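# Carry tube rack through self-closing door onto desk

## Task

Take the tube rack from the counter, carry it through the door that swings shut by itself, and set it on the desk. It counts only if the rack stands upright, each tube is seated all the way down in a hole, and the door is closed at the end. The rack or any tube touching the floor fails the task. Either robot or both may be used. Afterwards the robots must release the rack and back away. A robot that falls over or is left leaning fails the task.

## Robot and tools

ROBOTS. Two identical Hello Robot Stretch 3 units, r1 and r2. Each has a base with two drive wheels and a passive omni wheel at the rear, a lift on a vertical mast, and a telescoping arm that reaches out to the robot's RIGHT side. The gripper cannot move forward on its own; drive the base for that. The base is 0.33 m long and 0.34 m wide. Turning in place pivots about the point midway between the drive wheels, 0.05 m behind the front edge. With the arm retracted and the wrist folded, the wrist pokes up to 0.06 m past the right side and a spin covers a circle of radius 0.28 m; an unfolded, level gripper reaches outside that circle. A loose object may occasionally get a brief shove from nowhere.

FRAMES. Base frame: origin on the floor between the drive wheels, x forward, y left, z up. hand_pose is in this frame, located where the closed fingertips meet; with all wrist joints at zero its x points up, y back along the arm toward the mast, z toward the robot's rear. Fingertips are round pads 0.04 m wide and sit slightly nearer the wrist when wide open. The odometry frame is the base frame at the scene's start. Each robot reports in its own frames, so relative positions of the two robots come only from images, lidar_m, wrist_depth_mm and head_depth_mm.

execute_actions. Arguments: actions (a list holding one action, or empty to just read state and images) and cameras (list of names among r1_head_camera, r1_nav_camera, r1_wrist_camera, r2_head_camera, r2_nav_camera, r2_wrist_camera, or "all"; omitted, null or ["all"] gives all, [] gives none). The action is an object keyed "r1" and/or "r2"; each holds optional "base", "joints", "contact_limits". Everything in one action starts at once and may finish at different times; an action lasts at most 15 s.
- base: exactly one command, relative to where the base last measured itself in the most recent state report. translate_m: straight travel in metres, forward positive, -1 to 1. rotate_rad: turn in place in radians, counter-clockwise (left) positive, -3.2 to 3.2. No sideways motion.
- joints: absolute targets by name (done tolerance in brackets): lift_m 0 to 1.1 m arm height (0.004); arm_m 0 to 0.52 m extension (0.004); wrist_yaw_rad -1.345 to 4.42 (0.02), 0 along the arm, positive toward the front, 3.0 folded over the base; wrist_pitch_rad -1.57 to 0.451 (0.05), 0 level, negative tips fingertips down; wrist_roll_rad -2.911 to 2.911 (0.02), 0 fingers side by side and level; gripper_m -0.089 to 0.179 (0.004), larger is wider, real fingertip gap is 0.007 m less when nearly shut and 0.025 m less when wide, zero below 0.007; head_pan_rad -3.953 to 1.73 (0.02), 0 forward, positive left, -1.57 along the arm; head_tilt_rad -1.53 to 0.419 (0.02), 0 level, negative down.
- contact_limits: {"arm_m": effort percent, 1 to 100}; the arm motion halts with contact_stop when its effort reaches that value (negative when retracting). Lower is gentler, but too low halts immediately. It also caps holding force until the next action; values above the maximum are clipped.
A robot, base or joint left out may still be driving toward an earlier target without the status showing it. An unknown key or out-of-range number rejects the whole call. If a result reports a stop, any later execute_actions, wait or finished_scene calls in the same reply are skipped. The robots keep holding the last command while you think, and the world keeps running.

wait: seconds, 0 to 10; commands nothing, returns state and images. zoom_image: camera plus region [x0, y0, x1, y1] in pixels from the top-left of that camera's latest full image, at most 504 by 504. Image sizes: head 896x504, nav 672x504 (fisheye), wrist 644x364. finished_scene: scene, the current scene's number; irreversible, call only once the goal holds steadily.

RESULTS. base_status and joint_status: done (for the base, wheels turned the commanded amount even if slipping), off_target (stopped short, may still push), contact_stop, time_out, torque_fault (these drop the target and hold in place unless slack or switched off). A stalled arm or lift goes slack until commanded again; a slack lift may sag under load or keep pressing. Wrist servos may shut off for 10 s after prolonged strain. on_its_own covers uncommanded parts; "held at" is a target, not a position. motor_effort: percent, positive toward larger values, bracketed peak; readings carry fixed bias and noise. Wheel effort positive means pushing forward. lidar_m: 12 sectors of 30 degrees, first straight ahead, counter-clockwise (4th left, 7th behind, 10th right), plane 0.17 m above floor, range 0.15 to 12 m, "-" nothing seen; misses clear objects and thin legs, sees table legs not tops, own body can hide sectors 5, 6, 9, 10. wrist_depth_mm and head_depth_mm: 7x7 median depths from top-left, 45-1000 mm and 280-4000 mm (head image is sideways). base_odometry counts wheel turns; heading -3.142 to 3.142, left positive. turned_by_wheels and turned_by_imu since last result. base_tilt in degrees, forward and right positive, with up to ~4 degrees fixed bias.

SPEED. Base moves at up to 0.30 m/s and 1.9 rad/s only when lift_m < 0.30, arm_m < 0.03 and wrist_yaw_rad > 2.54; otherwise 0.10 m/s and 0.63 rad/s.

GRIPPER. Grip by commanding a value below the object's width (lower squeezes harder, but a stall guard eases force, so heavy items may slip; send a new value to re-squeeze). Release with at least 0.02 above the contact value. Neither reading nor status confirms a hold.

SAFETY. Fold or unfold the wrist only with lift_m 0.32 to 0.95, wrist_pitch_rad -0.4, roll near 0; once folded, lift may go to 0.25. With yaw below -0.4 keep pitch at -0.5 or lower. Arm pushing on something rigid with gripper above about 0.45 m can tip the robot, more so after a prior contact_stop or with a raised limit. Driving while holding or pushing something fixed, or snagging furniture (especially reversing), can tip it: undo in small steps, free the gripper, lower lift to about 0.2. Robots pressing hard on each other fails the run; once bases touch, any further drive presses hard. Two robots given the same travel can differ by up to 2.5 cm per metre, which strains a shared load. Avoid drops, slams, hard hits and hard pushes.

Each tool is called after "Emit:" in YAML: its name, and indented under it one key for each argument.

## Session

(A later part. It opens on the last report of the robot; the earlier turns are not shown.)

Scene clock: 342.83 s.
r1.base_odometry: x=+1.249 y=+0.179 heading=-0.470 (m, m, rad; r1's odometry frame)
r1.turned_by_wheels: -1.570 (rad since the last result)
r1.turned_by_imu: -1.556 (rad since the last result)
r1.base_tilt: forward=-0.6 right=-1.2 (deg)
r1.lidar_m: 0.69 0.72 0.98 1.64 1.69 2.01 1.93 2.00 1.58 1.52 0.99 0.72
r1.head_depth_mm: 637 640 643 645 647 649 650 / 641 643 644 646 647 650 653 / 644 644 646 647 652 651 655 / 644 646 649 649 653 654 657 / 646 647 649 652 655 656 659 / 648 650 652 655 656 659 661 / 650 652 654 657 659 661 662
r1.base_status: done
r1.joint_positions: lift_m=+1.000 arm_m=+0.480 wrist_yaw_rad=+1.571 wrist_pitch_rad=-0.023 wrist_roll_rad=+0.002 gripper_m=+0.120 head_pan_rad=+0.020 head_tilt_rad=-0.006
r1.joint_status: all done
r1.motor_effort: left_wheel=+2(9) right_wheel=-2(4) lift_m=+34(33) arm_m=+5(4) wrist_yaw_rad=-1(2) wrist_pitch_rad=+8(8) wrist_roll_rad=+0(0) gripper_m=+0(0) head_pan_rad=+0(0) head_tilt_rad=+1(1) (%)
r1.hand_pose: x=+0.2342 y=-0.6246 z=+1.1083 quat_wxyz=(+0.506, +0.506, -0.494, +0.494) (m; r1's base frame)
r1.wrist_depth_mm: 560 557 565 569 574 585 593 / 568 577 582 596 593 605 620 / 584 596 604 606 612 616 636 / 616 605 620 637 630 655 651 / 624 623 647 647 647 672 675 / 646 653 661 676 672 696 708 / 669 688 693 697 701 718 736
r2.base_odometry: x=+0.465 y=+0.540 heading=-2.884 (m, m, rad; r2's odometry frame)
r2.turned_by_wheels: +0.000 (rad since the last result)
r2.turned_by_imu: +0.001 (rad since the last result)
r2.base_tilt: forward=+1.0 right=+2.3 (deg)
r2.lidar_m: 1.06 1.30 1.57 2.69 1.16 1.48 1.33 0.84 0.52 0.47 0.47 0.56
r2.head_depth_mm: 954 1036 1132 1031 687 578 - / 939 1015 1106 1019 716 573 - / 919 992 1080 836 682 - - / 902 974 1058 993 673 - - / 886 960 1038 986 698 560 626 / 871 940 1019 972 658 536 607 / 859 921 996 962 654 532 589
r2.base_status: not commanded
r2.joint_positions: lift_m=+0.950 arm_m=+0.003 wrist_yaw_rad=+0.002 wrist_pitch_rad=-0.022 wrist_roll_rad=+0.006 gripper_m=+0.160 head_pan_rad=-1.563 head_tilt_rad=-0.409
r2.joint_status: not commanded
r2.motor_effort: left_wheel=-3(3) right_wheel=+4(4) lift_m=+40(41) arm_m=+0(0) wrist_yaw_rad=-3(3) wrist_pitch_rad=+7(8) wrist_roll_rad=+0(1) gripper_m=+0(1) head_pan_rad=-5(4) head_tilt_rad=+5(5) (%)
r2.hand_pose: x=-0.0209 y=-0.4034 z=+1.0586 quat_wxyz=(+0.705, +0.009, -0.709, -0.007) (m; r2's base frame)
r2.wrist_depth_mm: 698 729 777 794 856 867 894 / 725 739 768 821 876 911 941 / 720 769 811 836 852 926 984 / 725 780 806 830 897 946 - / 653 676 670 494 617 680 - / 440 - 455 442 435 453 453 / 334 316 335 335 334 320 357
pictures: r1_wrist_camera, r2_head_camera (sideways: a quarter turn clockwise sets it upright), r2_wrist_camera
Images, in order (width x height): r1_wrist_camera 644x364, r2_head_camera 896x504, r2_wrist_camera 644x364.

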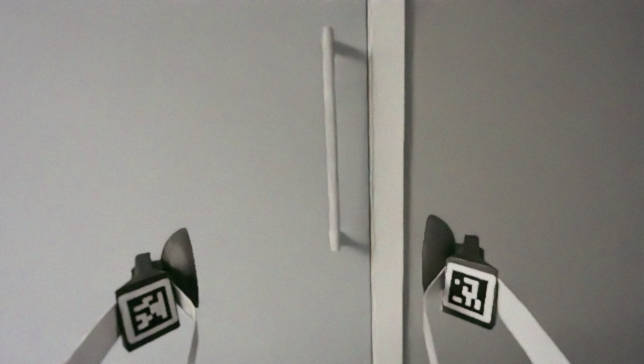

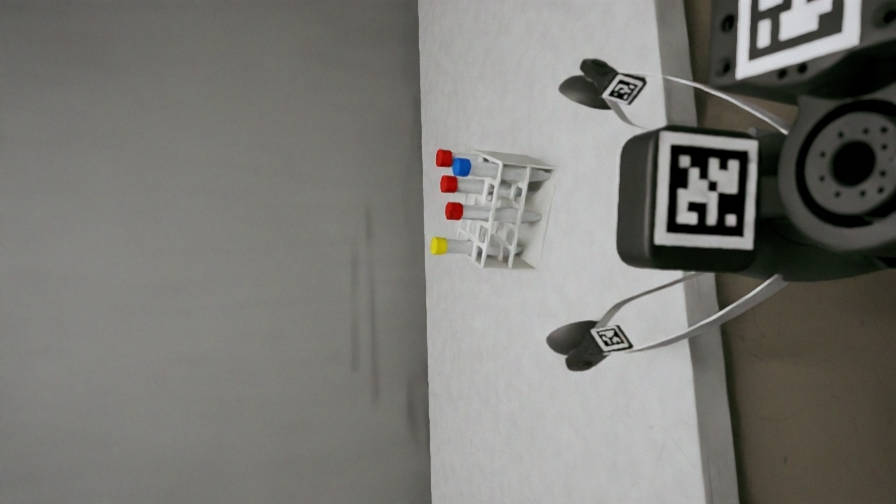

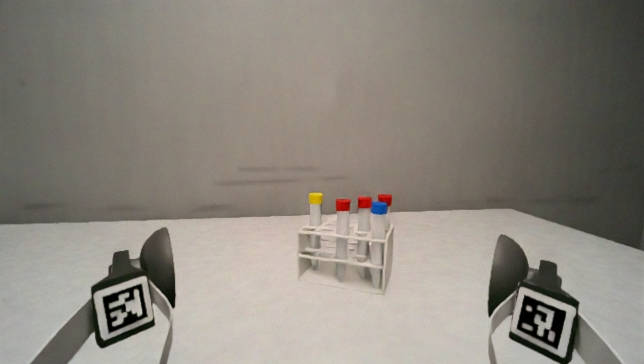

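Emit:
execute_actions:
  actions:
    - {"r1":{"base":{"translate_m":0.36},"joints":{"arm_m":0.515}},"r2":{"base":{"rotate_rad":0.47},"joints":{"wrist_yaw_rad":1.4,"gripper_m":0.13}}}
  cameras: []

Emit:
execute_actions:
  actions:
    - {"r2":{"base":{"translate_m":-0.35}}}
  cameras: ["r1_wrist_camera"]

Scene clock: 410.30 s.
r1.base_odometry: x=+1.570 y=+0.016 heading=-0.469 (m, m, rad; r1's odometry frame)
r1.turned_by_wheels: +0.000 (rad since the last result)
r1.turned_by_imu: +0.002 (rad since the last result)
r1.base_tilt: forward=-0.6 right=-1.0 (deg)
r1.lidar_m: 0.33 0.35 0.45 1.26 1.36 2.31 2.29 2.17 1.58 1.33 0.48 0.35
r1.head_depth_mm: 282 283 283 285 285 286 287 / 282 283 284 285 286 287 288 / 283 284 285 286 287 288 289 / 284 285 286 287 287 289 290 / 285 286 287 288 288 290 291 / 286 287 288 289 289 290 291 / 286 287 288 289 290 291 292
r1.base_status: done
r1.joint_positions: lift_m=+1.000 arm_m=+0.515 wrist_yaw_rad=+1.571 wrist_pitch_rad=-0.023 wrist_roll_rad=+0.002 gripper_m=+0.120 head_pan_rad=+0.020 head_tilt_rad=-0.006
r1.joint_status: all done
r1.motor_effort: left_wheel=+3(8) right_wheel=-2(3) lift_m=+33(33) arm_m=+4(4) wrist_yaw_rad=-1(1) wrist_pitch_rad=+8(8) wrist_roll_rad=+0(0) gripper_m=+0(1) head_pan_rad=+0(0) head_tilt_rad=+2(1) (%)
r1.hand_pose: x=+0.2342 y=-0.6596 z=+1.1083 quat_wxyz=(+0.506, +0.506, -0.494, +0.494) (m; r1's base frame)
r1.wrist_depth_mm: 232 234 237 237 239 244 248 / 237 241 244 245 248 251 256 / 246 248 251 254 254 260 266 / 254 256 259 262 265 270 275 / 264 265 271 272 274 278 285 / 272 272 277 280 284 290 295 / 279 285 290 292 290 298 304
r2.base_odometry: x=+0.465 y=+0.540 heading=-2.414 (m, m, rad; r2's odometry frame)
r2.turned_by_wheels: +0.470 (rad since the last result)
r2.turned_by_imu: +0.467 (rad since the last result)
r2.base_tilt: forward=+1.0 right=+2.3 (deg)
r2.lidar_m: 1.30 1.51 2.68 2.61 1.53 1.33 1.33 0.54 0.47 0.47 0.55 0.96
r2.head_depth_mm: 856 915 983 1023 687 543 - / 882 948 1015 1018 682 530 - / 907 977 1051 1010 676 546 - / 939 1008 1087 1001 670 567 645 / 966 1040 1126 983 665 609 684 / 999 1078 1177 975 659 637 707 / 1028 1117 1222 957 654 661 -
r2.base_status: done
r2.joint_positions: lift_m=+0.950 arm_m=+0.003 wrist_yaw_rad=+1.398 wrist_pitch_rad=-0.022 wrist_roll_rad=+0.006 gripper_m=+0.130 head_pan_rad=-1.563 head_tilt_rad=-0.409
r2.joint_status: all done
r2.motor_effort: left_wheel=-3(7) right_wheel=+4(9) lift_m=+40(40) arm_m=-1(1) wrist_yaw_rad=+3(4) wrist_pitch_rad=+7(7) wrist_roll_rad=+0(0) gripper_m=+0(98) head_pan_rad=-4(5) head_tilt_rad=+5(6) (%)
r2.hand_pose: x=+0.2305 y=-0.1918 z=+1.0588 quat_wxyz=(+0.545, +0.462, -0.538, +0.448) (m; r2's base frame)
r2.wrist_depth_mm: - - - - - - - / - - - - - - - / - - - - - - - / - - - - - - - / - - - - - 778 675 / - - - - - 551 464 / - - - - - 764 409
pictures: none
No camera images: the call's "cameras" was empty. Leave "cameras" out to get every camera's image.

Scene clock: 414.80 s.
r1.base_odometry: x=+1.570 y=+0.016 heading=-0.469 (m, m, rad; r1's odometry frame)
r1.turned_by_wheels: +0.000 (rad since the last result)
r1.turned_by_imu: +0.001 (rad since the last result)
r1.base_tilt: forward=-0.6 right=-1.0 (deg)
r1.lidar_m: 0.33 0.35 0.45 1.26 1.70 2.31 2.30 2.17 1.57 1.33 0.48 0.35
r1.head_depth_mm: 282 283 284 284 286 286 287 / 282 283 284 285 286 287 288 / 283 284 285 286 287 288 289 / 284 285 286 287 288 289 290 / 285 286 287 288 289 290 291 / 286 287 288 288 290 290 291 / 287 287 289 289 290 291 292
r1.base_status: not commanded
r1.joint_positions: lift_m=+1.000 arm_m=+0.515 wrist_yaw_rad=+1.571 wrist_pitch_rad=-0.023 wrist_roll_rad=+0.002 gripper_m=+0.120 head_pan_rad=+0.020 head_tilt_rad=-0.006
r1.joint_status: not commanded
r1.motor_effort: left_wheel=+2(2) right_wheel=-2(2) lift_m=+34(34) arm_m=+4(5) wrist_yaw_rad=-1(2) wrist_pitch_rad=+8(8) wrist_roll_rad=+0(0) gripper_m=+0(0) head_pan_rad=-1(0) head_tilt_rad=+1(1) (%)
r1.hand_pose: x=+0.2342 y=-0.6596 z=+1.1083 quat_wxyz=(+0.506, +0.506, -0.494, +0.494) (m; r1's base frame)
r1.wrist_depth_mm: 232 235 238 238 241 244 249 / 239 241 244 244 247 250 257 / 246 248 252 255 256 260 264 / 254 258 262 263 264 268 274 / 263 264 269 272 274 278 282 / 271 271 277 280 285 289 293 / 280 288 288 290 291 298 305
r2.base_odometry: x=+0.727 y=+0.773 heading=-2.414 (m, m, rad; r2's odometry frame)
r2.turned_by_wheels: +0.000 (rad since the last result)
r2.turned_by_imu: -0.001 (rad since the last result)
r2.base_tilt: forward=+1.1 right=+2.4 (deg)
r2.lidar_m: 1.63 1.91 2.78 1.26 1.14 0.99 1.00 0.43 0.37 0.37 0.43 0.76
r2.head_depth_mm: 777 831 893 939 687 544 - / 798 856 922 963 681 529 - / 825 884 953 996 617 517 - / 850 913 986 999 614 505 500 / 874 945 1025 986 665 501 525 / 904 979 1068 974 659 499 547 / 934 1013 1104 961 653 513 -
r2.base_status: done
r2.joint_positions: lift_m=+0.950 arm_m=+0.003 wrist_yaw_rad=+1.398 wrist_pitch_rad=-0.022 wrist_roll_rad=+0.006 gripper_m=+0.130 head_pan_rad=-1.563 head_tilt_rad=-0.409
r2.joint_status: not commanded
r2.motor_effort: left_wheel=-3(8) right_wheel=+4(6) lift_m=+40(40) arm_m=+0(1) wrist_yaw_rad=+2(3) wrist_pitch_rad=+7(7) wrist_roll_rad=+0(0) gripper_m=+1(1) head_pan_rad=-4(4) head_tilt_rad=+5(6) (%)
r2.hand_pose: x=+0.2305 y=-0.1917 z=+1.0588 quat_wxyz=(+0.545, +0.462, -0.538, +0.448) (m; r2's base frame)
r2.wrist_depth_mm: - - - - - - - / - - - - - - - / - - - - - - - / - - - - - - - / - - - - - 693 713 / - - - - - 484 452 / - - - - - 541 337
pictures: r1_wrist_camera
Images, in order (width x height): r1_wrist_camera 644x364.

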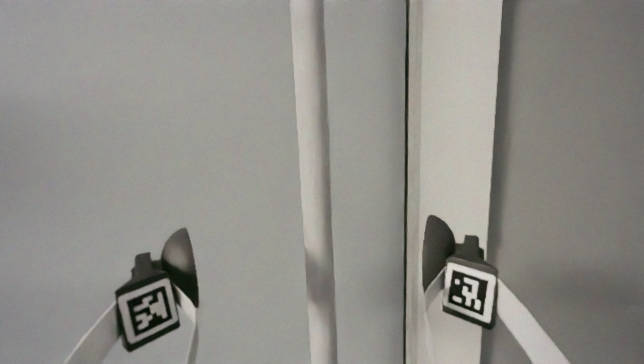

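Emit:
execute_actions:
  actions:
    - {"r1":{"base":{"translate_m":0.095}},"r2":{"base":{"rotate_rad":-0.47},"joints":{"head_pan_rad":-1.2,"head_tilt_rad":-0.5}}}
  cameras: ["r1_wrist_camera","r2_head_camera","r2_wrist_camera"]

Scene clock: 423.00 s.
r1.base_odometry: x=+1.655 y=-0.026 heading=-0.471 (m, m, rad; r1's odometry frame)
r1.turned_by_wheels: -0.001 (rad since the last result)
r1.turned_by_imu: -0.002 (rad since the last result)
r1.base_tilt: forward=-0.7 right=-1.0 (deg)
r1.lidar_m: 0.24 0.25 0.33 0.89 1.70 2.30 2.39 2.17 1.58 0.95 0.34 0.25
r1.head_depth_mm: - - - - - - - / - - - - - - - / - - - - - - - / - - - - - - - / - - - - - - - / - - - - - - - / - - - - - - -
r1.base_status: done
r1.joint_positions: lift_m=+1.000 arm_m=+0.515 wrist_yaw_rad=+1.573 wrist_pitch_rad=-0.024 wrist_roll_rad=+0.002 gripper_m=+0.120 head_pan_rad=+0.020 head_tilt_rad=-0.006
r1.joint_status: not commanded
r1.on_its_own: left_wheel is at rest, and its effort (-26) is outside its rest range (-18 to +18); right_wheel is at rest, and its effort (+35) is outside its rest range (-18 to +18)
r1.motor_effort: left_wheel=-26(28) right_wheel=+35(35) lift_m=+33(34) arm_m=+4(5) wrist_yaw_rad=-4(4) wrist_pitch_rad=+8(8) wrist_roll_rad=+0(0) gripper_m=-2(2) head_pan_rad=-1(0) head_tilt_rad=+1(1) (%)
r1.hand_pose: x=+0.2342 y=-0.6590 z=+1.1081 quat_wxyz=(+0.505, +0.507, -0.493, +0.494) (m; r1's base frame)
r1.wrist_depth_mm: 151 152 153 95 158 148 149 / 155 156 158 97 163 152 154 / 159 161 164 101 167 157 169 / 164 166 168 104 174 162 176 / 171 171 175 108 179 167 183 / 176 175 181 116 186 174 190 / 181 186 188 119 193 181 198
r2.base_odometry: x=+0.727 y=+0.773 heading=-2.884 (m, m, rad; r2's odometry frame)
r2.turned_by_wheels: -0.470 (rad since the last result)
r2.turned_by_imu: -0.465 (rad since the last result)
r2.base_tilt: forward=+1.1 right=+2.3 (deg)
r2.lidar_m: 0.84 1.64 1.98 2.78 1.31 1.11 0.99 1.00 0.42 0.37 0.37 0.45
r2.head_depth_mm: 771 836 915 848 605 470 489 / 786 853 935 841 601 468 517 / 801 872 959 833 598 473 517 / 815 889 980 745 592 - - / 829 906 998 655 590 491 - / 844 926 1022 807 610 496 581 / 862 944 1031 804 580 502 627
r2.base_status: done
r2.joint_positions: lift_m=+0.950 arm_m=+0.003 wrist_yaw_rad=+1.399 wrist_pitch_rad=-0.022 wrist_roll_rad=+0.006 gripper_m=+0.130 head_pan_rad=-1.207 head_tilt_rad=-0.494
r2.joint_status: all done
r2.motor_effort: left_wheel=+3(6) right_wheel=-4(8) lift_m=+40(40) arm_m=+0(1) wrist_yaw_rad=+2(2) wrist_pitch_rad=+7(7) wrist_roll_rad=+0(0) gripper_m=+0(0) head_pan_rad=+4(37) head_tilt_rad=-4(18) (%)
r2.hand_pose: x=+0.2305 y=-0.1916 z=+1.0588 quat_wxyz=(+0.545, +0.462, -0.537, +0.448) (m; r2's base frame)
r2.wrist_depth_mm: - - - - - 913 683 / - - - - - 891 692 / - - - - - 916 694 / - - - - - 926 694 / - - - 749 671 690 657 / - - - 608 451 481 449 / - - - 609 350 320 335
pictures: r1_wrist_camera, r2_head_camera (sideways: a quarter turn clockwise sets it upright), r2_wrist_camera
Images, in order (width x height): r1_wrist_camera 644x364, r2_head_camera 896x504, r2_wrist_camera 644x364.

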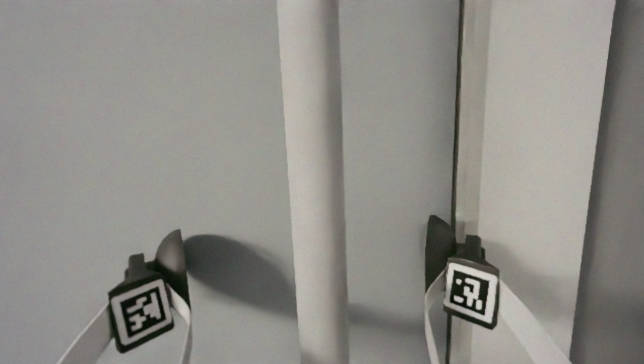

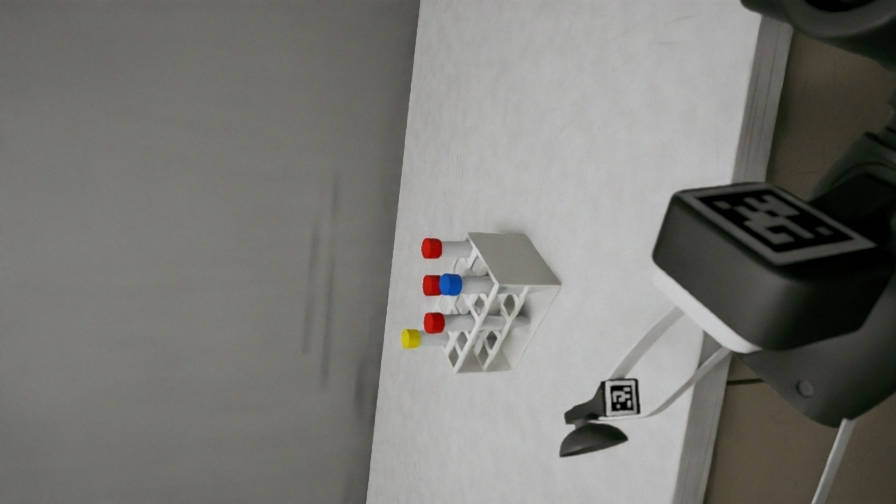

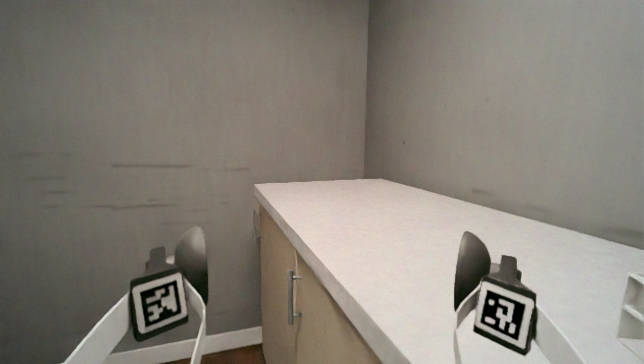

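Emit:
execute_actions:
  actions:
    - {"r1":{"base":{"translate_m":-0.01},"joints":{"gripper_m":-0.05}},"r2":{"joints":{"lift_m":0.885}}}
  cameras: []

Emit:
execute_actions:
  actions:
    - {"r2":{"joints":{"arm_m":0.46},"contact_limits":{"arm_m":15}}}
  cameras: ["r1_wrist_camera","r2_head_camera","r2_wrist_camera"]

Scene clock: 438.90 s.
r1.base_odometry: x=+1.646 y=-0.022 heading=-0.471 (m, m, rad; r1's odometry frame)
r1.turned_by_wheels: +0.000 (rad since the last result)
r1.turned_by_imu: +0.001 (rad since the last result)
r1.base_tilt: forward=-0.6 right=-1.1 (deg)
r1.lidar_m: 0.25 0.26 0.35 0.93 1.70 2.30 2.39 2.17 1.58 0.99 0.35 0.26
r1.head_depth_mm: - - - - - - - / - - - - - - - / - - - - - - - / - - - - - - - / - - - - - - - / - - - - - - - / - - - - - - -
r1.base_status: done
r1.joint_positions: lift_m=+1.000 arm_m=+0.515 wrist_yaw_rad=+1.560 wrist_pitch_rad=-0.024 wrist_roll_rad=+0.002 gripper_m=-0.049 head_pan_rad=+0.020 head_tilt_rad=-0.006
r1.joint_status: all done
r1.motor_effort: left_wheel=-2(27) right_wheel=+2(26) lift_m=+33(33) arm_m=+3(4) wrist_yaw_rad=+12(13) wrist_pitch_rad=+8(8) wrist_roll_rad=+0(0) gripper_m=-26(100) head_pan_rad=-1(0) head_tilt_rad=+1(1) (%)
r1.hand_pose: x=+0.2342 y=-0.6626 z=+1.1081 quat_wxyz=(+0.509, +0.504, -0.497, +0.491) (m; r1's base frame)
r1.wrist_depth_mm: 156 158 161 101 166 155 169 / 160 163 165 105 171 160 175 / 166 168 171 109 176 165 181 / 171 173 176 118 182 171 187 / 176 179 181 114 187 176 195 / 182 184 186 118 194 182 202 / 188 191 196 197 202 190 209
r2.base_odometry: x=+0.727 y=+0.773 heading=-2.884 (m, m, rad; r2's odometry frame)
r2.turned_by_wheels: +0.000 (rad since the last result)
r2.turned_by_imu: +0.001 (rad since the last result)
r2.base_tilt: forward=+1.0 right=+2.3 (deg)
r2.lidar_m: 0.84 1.64 1.97 2.77 1.30 1.11 0.99 1.00 0.42 0.37 0.37 0.45
r2.head_depth_mm: 771 840 915 852 607 470 491 / 784 851 936 840 601 468 520 / 798 871 959 834 597 466 534 / 815 890 978 748 592 478 - / 830 905 1002 655 589 490 546 / 844 927 1025 810 584 526 594 / 863 949 1032 802 580 502 627
r2.base_status: not commanded
r2.joint_positions: lift_m=+0.885 arm_m=+0.003 wrist_yaw_rad=+1.399 wrist_pitch_rad=-0.021 wrist_roll_rad=+0.006 gripper_m=+0.130 head_pan_rad=-1.207 head_tilt_rad=-0.494
r2.joint_status: all done
r2.motor_effort: left_wheel=+3(3) right_wheel=-4(4) lift_m=+25(34) arm_m=-1(1) wrist_yaw_rad=+1(2) wrist_pitch_rad=+7(7) wrist_roll_rad=+0(0) gripper_m=+0(0) head_pan_rad=+4(4) head_tilt_rad=-4(4) (%)
r2.hand_pose: x=+0.2305 y=-0.1916 z=+0.9946 quat_wxyz=(+0.545, +0.462, -0.538, +0.448) (m; r2's base frame)
r2.wrist_depth_mm: - - - - - 869 682 / - - - - - 893 678 / - - - - - 910 712 / - - - 964 - 862 699 / - - - 592 482 488 484 / - - - 611 339 342 323 / - - - 623 313 227 238
pictures: none
No camera images: the call's "cameras" was empty. Leave "cameras" out to get every camera's image.

Scene clock: 443.43 s.
r1.base_odometry: x=+1.646 y=-0.022 heading=-0.471 (m, m, rad; r1's odometry frame)
r1.turned_by_wheels: +0.000 (rad since the last result)
r1.turned_by_imu: +0.001 (rad since the last result)
r1.base_tilt: forward=-0.6 right=-1.0 (deg)
r1.lidar_m: 0.25 0.26 0.35 0.93 1.70 2.30 2.38 2.18 1.58 0.99 0.36 0.26
r1.head_depth_mm: - - - - - - - / - - - - - - - / - - - - - - - / - - - - - - - / - - - - - - - / - - - - - - - / - - - - - - -
r1.base_status: not commanded
r1.joint_positions: lift_m=+1.000 arm_m=+0.515 wrist_yaw_rad=+1.560 wrist_pitch_rad=-0.024 wrist_roll_rad=+0.002 gripper_m=-0.034 head_pan_rad=+0.020 head_tilt_rad=-0.006
r1.joint_status: not commanded
r1.on_its_own: gripper_m is held at -0.035, not at your -0.050, by its stall guard, which is not easing now
r1.motor_effort: left_wheel=-2(2) right_wheel=+2(2) lift_m=+34(34) arm_m=+3(3) wrist_yaw_rad=+12(12) wrist_pitch_rad=+8(8) wrist_roll_rad=+0(0) gripper_m=-21(26) head_pan_rad=-1(0) head_tilt_rad=+1(1) (%)
r1.hand_pose: x=+0.2342 y=-0.6626 z=+1.1081 quat_wxyz=(+0.509, +0.504, -0.497, +0.491) (m; r1's base frame)
r1.wrist_depth_mm: 156 158 160 101 166 155 168 / 161 162 165 105 171 161 175 / 165 167 170 109 176 165 180 / 171 172 176 118 182 170 187 / 176 179 181 115 187 176 195 / 182 185 186 118 194 183 203 / 188 191 196 197 202 190 210
r2.base_odometry: x=+0.727 y=+0.773 heading=-2.884 (m, m, rad; r2's odometry frame)
r2.turned_by_wheels: +0.000 (rad since the last result)
r2.turned_by_imu: +0.001 (rad since the last result)
r2.base_tilt: forward=+1.0 right=+2.3 (deg)
r2.lidar_m: 0.84 1.64 1.98 2.79 1.30 1.11 0.99 1.00 0.42 0.37 0.37 0.45
r2.head_depth_mm: 772 838 914 903 605 470 503 / 784 853 935 887 601 468 520 / 798 871 955 791 598 465 538 / 814 888 967 747 594 477 557 / 828 907 998 739 591 490 571 / 845 927 1022 811 585 489 602 / 860 945 1031 802 580 501 627
r2.base_status: not commanded
r2.joint_positions: lift_m=+0.885 arm_m=+0.460 wrist_yaw_rad=+1.400 wrist_pitch_rad=-0.021 wrist_roll_rad=+0.006 gripper_m=+0.130 head_pan_rad=-1.207 head_tilt_rad=-0.494
r2.joint_status: all done
r2.motor_effort: left_wheel=+2(3) right_wheel=-4(4) lift_m=+25(25) arm_m=+4(5) wrist_yaw_rad=+1(2) wrist_pitch_rad=+7(7) wrist_roll_rad=+1(0) gripper_m=+0(1) head_pan_rad=+4(4) head_tilt_rad=-4(4) (%)
r2.contact_limits: arm_m 15 (drawing in: default 30, maximum 49; extending or still: default 41, maximum 68)
r2.hand_pose: x=+0.2306 y=-0.6482 z=+0.9947 quat_wxyz=(+0.544, +0.462, -0.537, +0.448) (m; r2's base frame)
r2.wrist_depth_mm: - - - - 586 406 310 / - - - - 573 409 311 / - - - - 591 413 311 / - 939 934 675 227 417 314 / 465 468 476 234 213 407 317 / 308 331 271 249 198 341 307 / 231 220 234 221 209 226 235
pictures: r1_wrist_camera, r2_head_camera (sideways: a quarter turn clockwise sets it upright), r2_wrist_camera
Images, in order (width x height): r1_wrist_camera 644x364, r2_head_camera 896x504, r2_wrist_camera 644x364.

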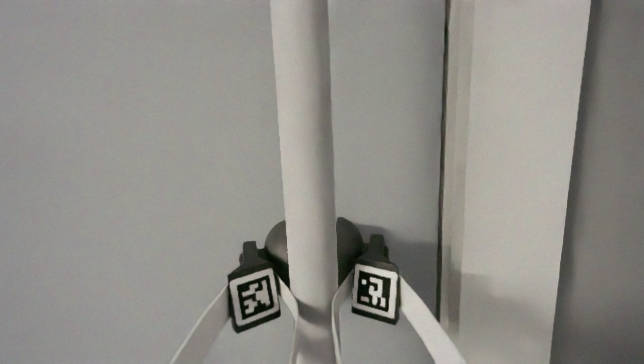

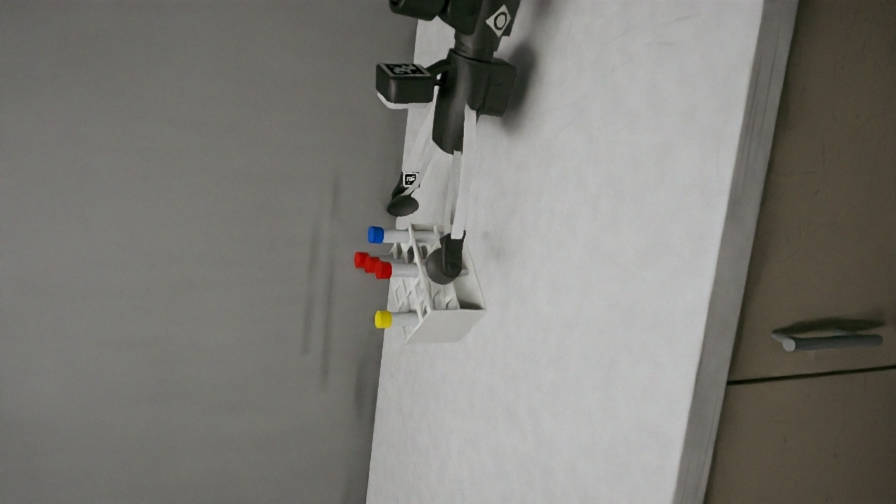

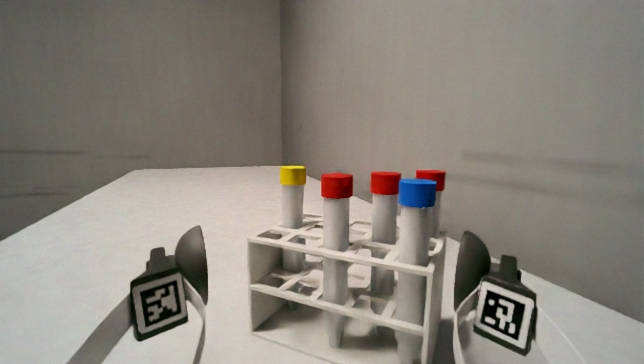

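Emit:
execute_actions:
  actions:
    - {"r1":{"base":{"rotate_rad":-0.1},"joints":{"arm_m":0.490},"contact_limits":{"arm_m":40}},"r2":{"base":{"translate_m":-0.04}}}
  cameras: []

Emit:
execute_actions:
  actions:
    - {"r1":{"base":{"translate_m":-0.036}},"r2":{"joints":{"arm_m":0.05}}}
  cameras: ["r1_nav_camera","r2_head_camera"]

Scene clock: 492.83 s.
r1.base_odometry: x=+1.646 y=-0.022 heading=-0.571 (m, m, rad; r1's odometry frame)
r1.turned_by_wheels: -0.100 (rad since the last result)
r1.turned_by_imu: -0.111 (rad since the last result)
r1.base_tilt: forward=-0.6 right=-1.0 (deg)
r1.lidar_m: 0.23 0.24 0.31 0.67 1.27 2.08 2.38 2.41 1.64 1.51 0.35 0.24
r1.head_depth_mm: - - - - - - - / - - - - - - - / - - - - - - - / - - - - - - - / - - - - - - - / - - - - - - - / - - - - - - -
r1.base_status: done
r1.joint_positions: lift_m=+1.000 arm_m=+0.490 wrist_yaw_rad=+1.558 wrist_pitch_rad=-0.022 wrist_roll_rad=+0.002 gripper_m=-0.034 head_pan_rad=+0.020 head_tilt_rad=-0.006
r1.joint_status: all done
r1.on_its_own: gripper_m is held at -0.035, not at your -0.050, by its stall guard, which is not easing now; wrist_yaw_rad is at rest, and its effort (+14) is outside its rest range (-12 to +12)
r1.motor_effort: left_wheel=+2(55) right_wheel=-4(63) lift_m=+33(33) arm_m=-6(7) wrist_yaw_rad=+14(15) wrist_pitch_rad=+7(10) wrist_roll_rad=+0(0) gripper_m=-16(21) head_pan_rad=-1(0) head_tilt_rad=+2(1) (%)
r1.contact_limits: arm_m 40 (drawing in: default 26, maximum 42; extending or still: default 34, maximum 57)
r1.hand_pose: x=+0.2343 y=-0.6388 z=+1.1087 quat_wxyz=(+0.509, +0.503, -0.498, +0.491) (m; r1's base frame)
r1.wrist_depth_mm: 161 164 169 113 179 259 271 / 166 169 173 116 184 266 281 / 171 174 179 120 191 277 293 / 174 179 184 188 198 283 302 / 180 185 191 126 204 297 315 / 186 191 195 129 275 307 327 / 191 197 206 140 221 319 341
r2.base_odometry: x=+0.765 y=+0.783 heading=-2.884 (m, m, rad; r2's odometry frame)
r2.turned_by_wheels: +0.000 (rad since the last result)
r2.turned_by_imu: +0.002 (rad since the last result)
r2.base_tilt: forward=+1.1 right=+2.3 (deg)
r2.lidar_m: 0.86 1.68 2.02 2.77 1.27 1.07 0.95 0.96 0.42 0.38 0.38 0.46
r2.head_depth_mm: 777 846 922 904 606 470 515 / 789 863 943 889 602 467 533 / 805 876 965 793 596 480 552 / 820 898 981 777 593 478 572 / 838 913 1000 743 589 491 594 / 852 933 1035 790 584 505 611 / 867 949 1039 801 581 541 642
r2.base_status: done
r2.joint_positions: lift_m=+0.885 arm_m=+0.460 wrist_yaw_rad=+1.400 wrist_pitch_rad=-0.021 wrist_roll_rad=+0.006 gripper_m=+0.130 head_pan_rad=-1.207 head_tilt_rad=-0.494
r2.joint_status: not commanded
r2.motor_effort: left_wheel=+2(2) right_wheel=-3(10) lift_m=+24(25) arm_m=+5(5) wrist_yaw_rad=+0(1) wrist_pitch_rad=+7(7) wrist_roll_rad=+0(0) gripper_m=+1(0) head_pan_rad=+4(4) head_tilt_rad=-4(4) (%)
r2.hand_pose: x=+0.2306 y=-0.6482 z=+0.9947 quat_wxyz=(+0.544, +0.462, -0.537, +0.448) (m; r2's base frame)
r2.wrist_depth_mm: - - - - 603 410 317 / - - - - 592 413 319 / - - - - 604 416 319 / - 943 947 286 511 417 320 / 465 466 463 259 257 411 325 / 311 334 290 270 271 334 303 / 229 222 234 232 231 223 236
pictures: none
No camera images: the call's "cameras" was empty. Leave "cameras" out to get every camera's image.

Scene clock: 497.03 s.
r1.base_odometry: x=+1.615 y=-0.003 heading=-0.570 (m, m, rad; r1's odometry frame)
r1.turned_by_wheels: +0.000 (rad since the last result)
r1.turned_by_imu: +0.001 (rad since the last result)
r1.base_tilt: forward=-0.6 right=-1.0 (deg)
r1.lidar_m: 0.25 0.26 0.36 0.77 1.26 2.08 2.34 2.37 1.64 1.52 0.37 0.27
r1.head_depth_mm: - - - - - - - / - - - - - - - / - - - - - - - / - - - - - - - / - - - - - - - / - - - - - - - / - - - - - - -
r1.base_status: done
r1.joint_positions: lift_m=+1.000 arm_m=+0.490 wrist_yaw_rad=+1.560 wrist_pitch_rad=-0.022 wrist_roll_rad=+0.002 gripper_m=-0.034 head_pan_rad=+0.020 head_tilt_rad=-0.006
r1.joint_status: not commanded
r1.on_its_own: gripper_m is held at -0.035, not at your -0.050, by its stall guard, which is not easing now
r1.motor_effort: left_wheel=+5(14) right_wheel=-8(29) lift_m=+33(33) arm_m=-5(6) wrist_yaw_rad=+12(16) wrist_pitch_rad=+7(7) wrist_roll_rad=+0(0) gripper_m=-16(16) head_pan_rad=+0(0) head_tilt_rad=+2(1) (%)
r1.hand_pose: x=+0.2343 y=-0.6383 z=+1.1086 quat_wxyz=(+0.508, +0.503, -0.497, +0.491) (m; r1's base frame)
r1.wrist_depth_mm: 165 168 171 113 177 294 310 / 169 172 174 116 182 304 320 / 174 178 180 119 188 313 335 / 180 182 186 188 195 327 346 / 186 189 192 126 202 336 358 / 191 195 198 129 209 351 373 / 199 201 207 140 217 363 386
r2.base_odometry: x=+0.765 y=+0.783 heading=-2.884 (m, m, rad; r2's odometry frame)
r2.turned_by_wheels: +0.000 (rad since the last result)
r2.turned_by_imu: +0.001 (rad since the last result)
r2.base_tilt: forward=+1.1 right=+2.3 (deg)
r2.lidar_m: 0.86 1.68 2.03 2.78 1.25 1.07 0.95 0.96 0.43 0.38 0.38 0.46
r2.head_depth_mm: 776 842 922 850 604 471 - / 791 861 943 840 602 467 518 / 806 878 967 833 598 489 - / 820 894 983 783 593 494 - / 835 914 998 743 590 488 - / 851 935 1029 792 607 504 604 / 868 955 1040 802 580 542 637
r2.base_status: not commanded
r2.joint_positions: lift_m=+0.885 arm_m=+0.050 wrist_yaw_rad=+1.400 wrist_pitch_rad=-0.021 wrist_roll_rad=+0.006 gripper_m=+0.130 head_pan_rad=-1.207 head_tilt_rad=-0.494
r2.joint_status: all done
r2.motor_effort: left_wheel=+2(2) right_wheel=-3(3) lift_m=+25(25) arm_m=-4(6) wrist_yaw_rad=+0(1) wrist_pitch_rad=+7(7) wrist_roll_rad=+0(0) gripper_m=+0(1) head_pan_rad=+4(4) head_tilt_rad=-4(4) (%)
r2.hand_pose: x=+0.2306 y=-0.2388 z=+0.9947 quat_wxyz=(+0.544, +0.463, -0.537, +0.448) (m; r2's base frame)
r2.wrist_depth_mm: - - - - - 861 644 / - - - - - 838 659 / - - - - - 856 646 / - - - 975 - 828 665 / - - - 524 482 481 439 / - - - 490 317 345 319 / - - - 495 250 226 238
pictures: r1_nav_camera (sideways: a quarter turn counterclockwise sets it upright), r2_head_camera (sideways: a quarter turn clockwise sets it upright)
Images, in order (width x height): r1_nav_camera 672x504, r2_head_camera 896x504.

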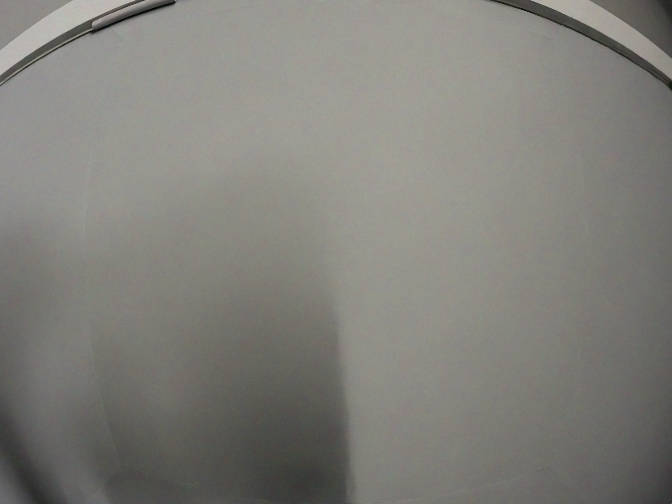

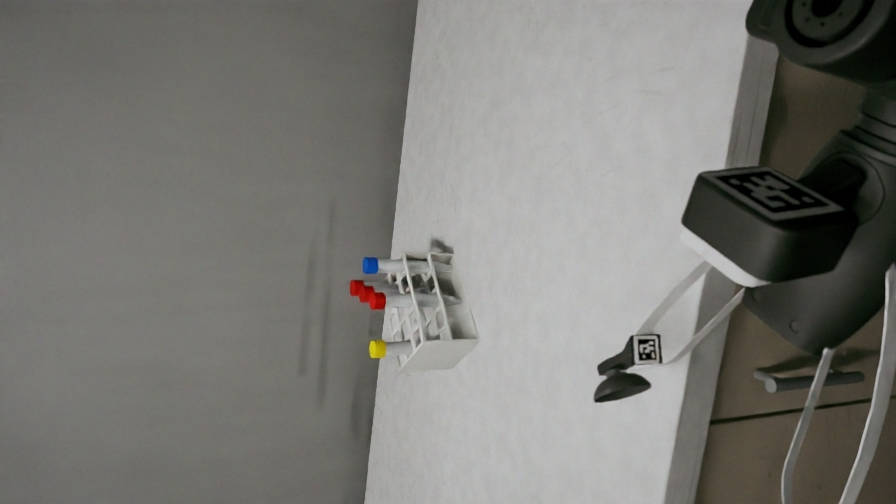

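Emit:
execute_actions:
  actions:
    - {"r1":{"base":{"rotate_rad":-0.1},"joints":{"arm_m":0.463},"contact_limits":{"arm_m":40}},"r2":{"base":{"translate_m":0.40},"joints":{"wrist_yaw_rad":0.0}}}
  cameras: []

Emit:
execute_actions:
  actions:
    - {"r1":{"base":{"translate_m":-0.038}}}
  cameras: []

Emit:
execute_actions:
  actions:
    - {"r1":{"base":{"rotate_rad":-0.1},"joints":{"arm_m":0.437},"contact_limits":{"arm_m":40}}}
  cameras: []

Emit:
execute_actions:
  actions:
    - {"r1":{"base":{"translate_m":-0.041}}}
  cameras: ["r2_wrist_camera","r2_head_camera"]

Scene clock: 522.80 s.
r1.base_odometry: x=+1.615 y=-0.003 heading=-0.670 (m, m, rad; r1's odometry frame)
r1.turned_by_wheels: -0.100 (rad since the last result)
r1.turned_by_imu: -0.098 (rad since the last result)
r1.base_tilt: forward=-0.7 right=-1.1 (deg)
r1.lidar_m: 0.23 0.24 0.32 0.62 1.79 1.54 2.34 2.35 1.72 1.52 0.35 0.25
r1.head_depth_mm: - - - - - - - / - - - - - - - / - - - - - - - / - - - - - - - / - - - - - - - / - - - - - - - / - - - - - - -
r1.base_status: done
r1.joint_positions: lift_m=+1.000 arm_m=+0.463 wrist_yaw_rad=+1.534 wrist_pitch_rad=-0.022 wrist_roll_rad=+0.002 gripper_m=-0.034 head_pan_rad=+0.020 head_tilt_rad=-0.006
r1.joint_status: all done
r1.on_its_own: wrist_yaw_rad is held at +1.530, not at your +1.570, by its stall guard, which is not easing now; gripper_m is held at -0.035, not at your -0.050, by its stall guard, which is not easing now
r1.motor_effort: left_wheel=+9(40) right_wheel=-11(52) lift_m=+33(32) arm_m=-5(8) wrist_yaw_rad=-6(27) wrist_pitch_rad=+7(9) wrist_roll_rad=+0(0) gripper_m=-15(17) head_pan_rad=-1(0) head_tilt_rad=+2(1) (%)
r1.contact_limits: arm_m 40 (drawing in: default 26, maximum 42; extending or still: default 34, maximum 57)
r1.hand_pose: x=+0.2341 y=-0.6177 z=+1.1086 quat_wxyz=(+0.514, +0.497, -0.504, +0.485) (m; r1's base frame)
r1.wrist_depth_mm: 159 163 167 114 180 395 440 / 163 168 172 116 187 408 454 / 168 173 178 120 193 424 479 / 172 178 184 125 199 440 498 / 178 183 190 126 206 458 514 / 183 189 194 129 437 476 538 / 189 196 206 140 222 500 578
r2.base_odometry: x=+0.379 y=+0.681 heading=-2.884 (m, m, rad; r2's odometry frame)
r2.turned_by_wheels: +0.000 (rad since the last result)
r2.turned_by_imu: +0.003 (rad since the last result)
r2.base_tilt: forward=+1.0 right=+2.3 (deg)
r2.lidar_m: 0.69 1.28 1.55 2.85 2.18 1.51 1.35 0.55 0.34 0.30 0.30 0.36
r2.head_depth_mm: 714 775 849 850 606 - - / 727 792 867 843 604 476 393 / 740 807 886 832 597 466 401 / 754 825 906 827 593 463 410 / 770 840 926 818 590 461 414 / 784 859 947 809 586 458 472 / 798 879 971 803 581 456 492
r2.base_status: done
r2.joint_positions: lift_m=+0.885 arm_m=+0.050 wrist_yaw_rad=+0.002 wrist_pitch_rad=-0.021 wrist_roll_rad=+0.006 gripper_m=+0.130 head_pan_rad=-1.207 head_tilt_rad=-0.494
r2.joint_status: all done
r2.motor_effort: left_wheel=+2(6) right_wheel=-3(5) lift_m=+25(25) arm_m=-4(5) wrist_yaw_rad=-2(5) wrist_pitch_rad=+7(7) wrist_roll_rad=+0(0) gripper_m=+0(0) head_pan_rad=+4(4) head_tilt_rad=-4(4) (%)
r2.hand_pose: x=-0.0209 y=-0.4510 z=+0.9947 quat_wxyz=(+0.705, +0.008, -0.709, -0.007) (m; r2's base frame)
r2.wrist_depth_mm: 531 563 567 591 642 662 688 / 545 560 588 611 645 684 705 / 545 578 604 623 662 702 736 / 565 598 621 618 672 694 751 / 463 463 472 356 428 482 488 / 307 329 316 318 318 342 323 / 233 221 236 236 237 226 237
pictures: none
No camera images: the call's "cameras" was empty. Leave "cameras" out to get every camera's image.

Scene clock: 524.13 s.
r1.base_odometry: x=+1.586 y=+0.021 heading=-0.670 (m, m, rad; r1's odometry frame)
r1.turned_by_wheels: +0.000 (rad since the last result)
r1.turned_by_imu: +0.001 (rad since the last result)
r1.base_tilt: forward=-0.6 right=-1.1 (deg)
r1.lidar_m: 0.26 0.27 0.37 0.70 1.78 1.51 2.30 2.30 1.73 1.53 0.37 0.27
r1.head_depth_mm: - - - - - - - / - - - - - - - / - - - - - - - / - - - - - - - / - - - - - - - / - - - - - - - / - - - - - - -
r1.base_status: done
r1.joint_positions: lift_m=+1.000 arm_m=+0.463 wrist_yaw_rad=+1.536 wrist_pitch_rad=-0.022 wrist_roll_rad=+0.002 gripper_m=-0.034 head_pan_rad=+0.020 head_tilt_rad=-0.006
r1.joint_status: not commanded
r1.on_its_own: wrist_yaw_rad is held at +1.530, not at your +1.570, by its stall guard, which is not easing now; gripper_m is held at -0.035, not at your -0.050, by its stall guard, which is not easing now
r1.motor_effort: left_wheel=+8(22) right_wheel=-8(35) lift_m=+33(33) arm_m=-4(5) wrist_yaw_rad=-7(7) wrist_pitch_rad=+8(8) wrist_roll_rad=+0(0) gripper_m=-15(16) head_pan_rad=-1(0) head_tilt_rad=+1(1) (%)
r1.hand_pose: x=+0.2341 y=-0.6173 z=+1.1086 quat_wxyz=(+0.514, +0.497, -0.503, +0.485) (m; r1's base frame)
r1.wrist_depth_mm: 163 166 169 115 177 437 481 / 168 171 175 116 183 450 504 / 173 176 180 120 189 468 525 / 177 181 185 124 196 489 548 / 183 187 191 125 203 507 567 / 189 193 196 128 476 529 595 / 195 200 207 141 219 550 622
r2.base_odometry: x=+0.379 y=+0.681 heading=-2.884 (m, m, rad; r2's odometry frame)
r2.turned_by_wheels: +0.000 (rad since the last result)
r2.turned_by_imu: +0.000 (rad since the last result)
r2.base_tilt: forward=+1.0 right=+2.4 (deg)
r2.lidar_m: 0.69 1.28 1.55 2.85 2.14 1.50 1.35 0.55 0.34 0.30 0.30 0.36
r2.head_depth_mm: 714 775 848 852 606 - - / 726 792 867 842 602 476 393 / 740 808 886 831 597 465 401 / 756 823 904 826 594 463 411 / 768 841 931 817 589 460 415 / 784 858 948 810 585 457 472 / 799 877 970 804 580 455 493
r2.base_status: not commanded
r2.joint_positions: lift_m=+0.885 arm_m=+0.050 wrist_yaw_rad=+0.002 wrist_pitch_rad=-0.021 wrist_roll_rad=+0.006 gripper_m=+0.130 head_pan_rad=-1.207 head_tilt_rad=-0.494
r2.joint_status: not commanded
r2.motor_effort: left_wheel=+2(2) right_wheel=-3(3) lift_m=+25(25) arm_m=-4(4) wrist_yaw_rad=-1(3) wrist_pitch_rad=+7(7) wrist_roll_rad=+0(0) gripper_m=+0(0) head_pan_rad=+4(4) head_tilt_rad=-4(4) (%)
r2.hand_pose: x=-0.0209 y=-0.4510 z=+0.9947 quat_wxyz=(+0.705, +0.008, -0.709, -0.007) (m; r2's base frame)
r2.wrist_depth_mm: 529 558 576 606 626 660 698 / 551 555 588 613 655 666 709 / 559 582 598 625 676 696 728 / 562 579 605 631 667 719 742 / 455 469 470 352 429 490 491 / 307 333 315 318 321 342 322 / 233 221 235 237 237 225 240
pictures: none
No camera images: the call's "cameras" was empty. Leave "cameras" out to get every camera's image.

Scene clock: 525.27 s.
r1.base_odometry: x=+1.586 y=+0.021 heading=-0.769 (m, m, rad; r1's odometry frame)
r1.turned_by_wheels: -0.099 (rad since the last result)
r1.turned_by_imu: -0.098 (rad since the last result)
r1.base_tilt: forward=-0.6 right=-1.0 (deg)
r1.lidar_m: 0.24 0.24 0.32 0.59 1.72 1.51 2.31 2.30 1.84 1.53 0.36 0.25
r1.head_depth_mm: - - - - - - - / - - - - - - - / - - - - - - - / - - - - - - - / - - - - - - - / - - - - - - - / - - - - - - -
r1.base_status: done
r1.joint_positions: lift_m=+1.000 arm_m=+0.437 wrist_yaw_rad=+1.525 wrist_pitch_rad=-0.023 wrist_roll_rad=+0.002 gripper_m=-0.034 head_pan_rad=+0.020 head_tilt_rad=-0.006
r1.joint_status: all done
r1.on_its_own: wrist_yaw_rad is held at +1.530, not at your +1.570, by its stall guard, which is not easing now; gripper_m is held at -0.035, not at your -0.050, by its stall guard, which is not easing now
r1.motor_effort: left_wheel=+11(43) right_wheel=-15(53) lift_m=+33(33) arm_m=-6(5) wrist_yaw_rad=+6(25) wrist_pitch_rad=+8(9) wrist_roll_rad=+0(0) gripper_m=-16(17) head_pan_rad=+0(0) head_tilt_rad=+1(1) (%)
r1.contact_limits: arm_m 40 (drawing in: default 26, maximum 42; extending or still: default 34, maximum 57)
r1.hand_pose: x=+0.2340 y=-0.5943 z=+1.1085 quat_wxyz=(+0.517, +0.495, -0.506, +0.482) (m; r1's base frame)
r1.wrist_depth_mm: 159 162 168 113 181 567 669 / 163 167 173 116 188 588 697 / 167 172 179 119 194 612 719 / 172 178 183 188 200 633 744 / 177 183 190 126 206 654 754 / 183 189 195 129 597 684 796 / 188 194 204 140 223 707 823
r2.base_odometry: x=+0.379 y=+0.681 heading=-2.884 (m, m, rad; r2's odometry frame)
r2.turned_by_wheels: +0.000 (rad since the last result)
r2.turned_by_imu: +0.000 (rad since the last result)
r2.base_tilt: forward=+1.0 right=+2.3 (deg)
r2.lidar_m: 0.68 1.28 1.55 2.85 2.08 1.50 1.35 0.55 0.34 0.30 0.30 0.36
r2.head_depth_mm: 712 777 849 849 605 - - / 727 791 867 841 602 475 393 / 742 807 886 833 596 465 401 / 754 825 905 826 594 463 410 / 768 840 925 816 590 460 415 / 788 859 947 809 585 458 471 / 799 877 970 801 582 457 492
r2.base_status: not commanded
r2.joint_positions: lift_m=+0.885 arm_m=+0.050 wrist_yaw_rad=+0.002 wrist_pitch_rad=-0.021 wrist_roll_rad=+0.006 gripper_m=+0.130 head_pan_rad=-1.207 head_tilt_rad=-0.494
r2.joint_status: not commanded
r2.motor_effort: left_wheel=+2(2) right_wheel=-3(3) lift_m=+25(25) arm_m=-4(4) wrist_yaw_rad=-2(1) wrist_pitch_rad=+7(7) wrist_roll_rad=+0(0) gripper_m=+1(0) head_pan_rad=+4(4) head_tilt_rad=-4(4) (%)
r2.hand_pose: x=-0.0209 y=-0.4510 z=+0.9947 quat_wxyz=(+0.705, +0.008, -0.709, -0.007) (m; r2's base frame)
r2.wrist_depth_mm: 537 551 583 595 634 661 708 / 549 561 592 610 644 692 726 / 557 580 615 630 673 696 748 / 578 588 609 625 673 719 766 / 455 468 469 351 434 483 495 / 310 334 313 316 316 345 319 / 233 221 236 237 238 226 238
pictures: none
No camera images: the call's "cameras" was empty. Leave "cameras" out to get every camera's image.

Scene clock: 526.73 s.
r1.base_odometry: x=+1.556 y=+0.050 heading=-0.769 (m, m, rad; r1's odometry frame)
r1.turned_by_wheels: +0.000 (rad since the last result)
r1.turned_by_imu: +0.001 (rad since the last result)
r1.base_tilt: forward=-0.6 right=-1.0 (deg)
r1.lidar_m: 0.26 0.27 0.37 0.66 1.70 1.48 2.27 2.27 1.85 1.55 0.38 0.27
r1.head_depth_mm: - - - - - - - / - - - - - - - / - - - - - - - / - - - - - - - / - - - - - - - / - - - - - - - / - - - - - - -
r1.base_status: done
r1.joint_positions: lift_m=+1.000 arm_m=+0.437 wrist_yaw_rad=+1.527 wrist_pitch_rad=-0.022 wrist_roll_rad=+0.002 gripper_m=-0.034 head_pan_rad=+0.020 head_tilt_rad=-0.006
r1.joint_status: not commanded
r1.on_its_own: wrist_yaw_rad is held at +1.530, not at your +1.570, by its stall guard, which is not easing now; gripper_m is held at -0.035, not at your -0.050, by its stall guard, which is not easing now
r1.motor_effort: left_wheel=+7(17) right_wheel=-9(28) lift_m=+33(33) arm_m=-4(6) wrist_yaw_rad=+3(8) wrist_pitch_rad=+7(7) wrist_roll_rad=+0(0) gripper_m=-16(15) head_pan_rad=+0(0) head_tilt_rad=+0(1) (%)
r1.hand_pose: x=+0.2340 y=-0.5935 z=+1.1086 quat_wxyz=(+0.516, +0.495, -0.505, +0.483) (m; r1's base frame)
r1.wrist_depth_mm: 163 166 170 115 178 616 715 / 168 170 174 116 184 632 734 / 173 176 180 120 190 662 757 / 178 182 186 125 196 685 769 / 184 187 191 126 203 711 810 / 190 193 196 129 648 737 832 / 196 200 207 140 221 779 860
r2.base_odometry: x=+0.379 y=+0.681 heading=-2.884 (m, m, rad; r2's odometry frame)
r2.turned_by_wheels: +0.000 (rad since the last result)
r2.turned_by_imu: +0.000 (rad since the last result)
r2.base_tilt: forward=+1.1 right=+2.3 (deg)
r2.lidar_m: 0.69 1.29 1.55 2.85 2.04 1.49 1.35 0.54 0.34 0.30 0.30 0.36
r2.head_depth_mm: 715 775 848 848 605 - - / 729 791 868 841 604 476 393 / 740 808 886 833 597 465 402 / 755 825 906 825 593 463 410 / 768 841 925 817 589 461 414 / 783 859 948 811 585 458 472 / 800 878 970 802 581 455 492
r2.base_status: not commanded
r2.joint_positions: lift_m=+0.885 arm_m=+0.050 wrist_yaw_rad=+0.002 wrist_pitch_rad=-0.021 wrist_roll_rad=+0.006 gripper_m=+0.130 head_pan_rad=-1.207 head_tilt_rad=-0.494
r2.joint_status: not commanded
r2.motor_effort: left_wheel=+2(2) right_wheel=-3(3) lift_m=+25(25) arm_m=-4(4) wrist_yaw_rad=-3(3) wrist_pitch_rad=+7(7) wrist_roll_rad=+0(0) gripper_m=+0(0) head_pan_rad=+4(4) head_tilt_rad=-4(4) (%)
r2.hand_pose: x=-0.0209 y=-0.4510 z=+0.9947 quat_wxyz=(+0.705, +0.008, -0.709, -0.007) (m; r2's base frame)
r2.wrist_depth_mm: 529 552 575 602 615 668 691 / 537 560 602 615 650 687 710 / 554 581 597 624 664 702 732 / 550 601 608 627 681 717 760 / 464 461 470 355 425 483 494 / 312 333 314 318 320 346 319 / 231 222 236 236 238 226 238
pictures: r2_head_camera (sideways: a quarter turn clockwise sets it upright), r2_wrist_camera
Images, in order (width x height): r2_head_camera 896x504, r2_wrist_camera 644x364.

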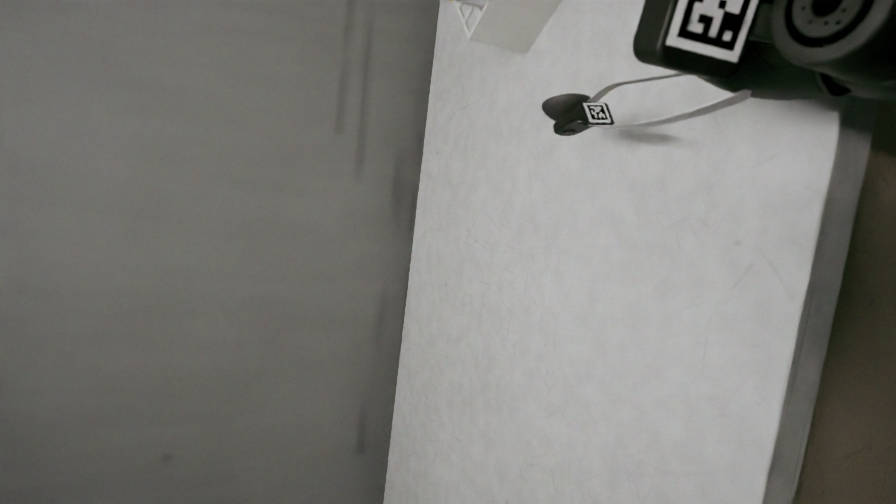

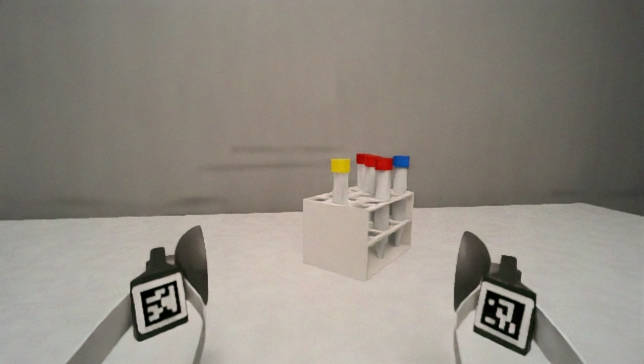

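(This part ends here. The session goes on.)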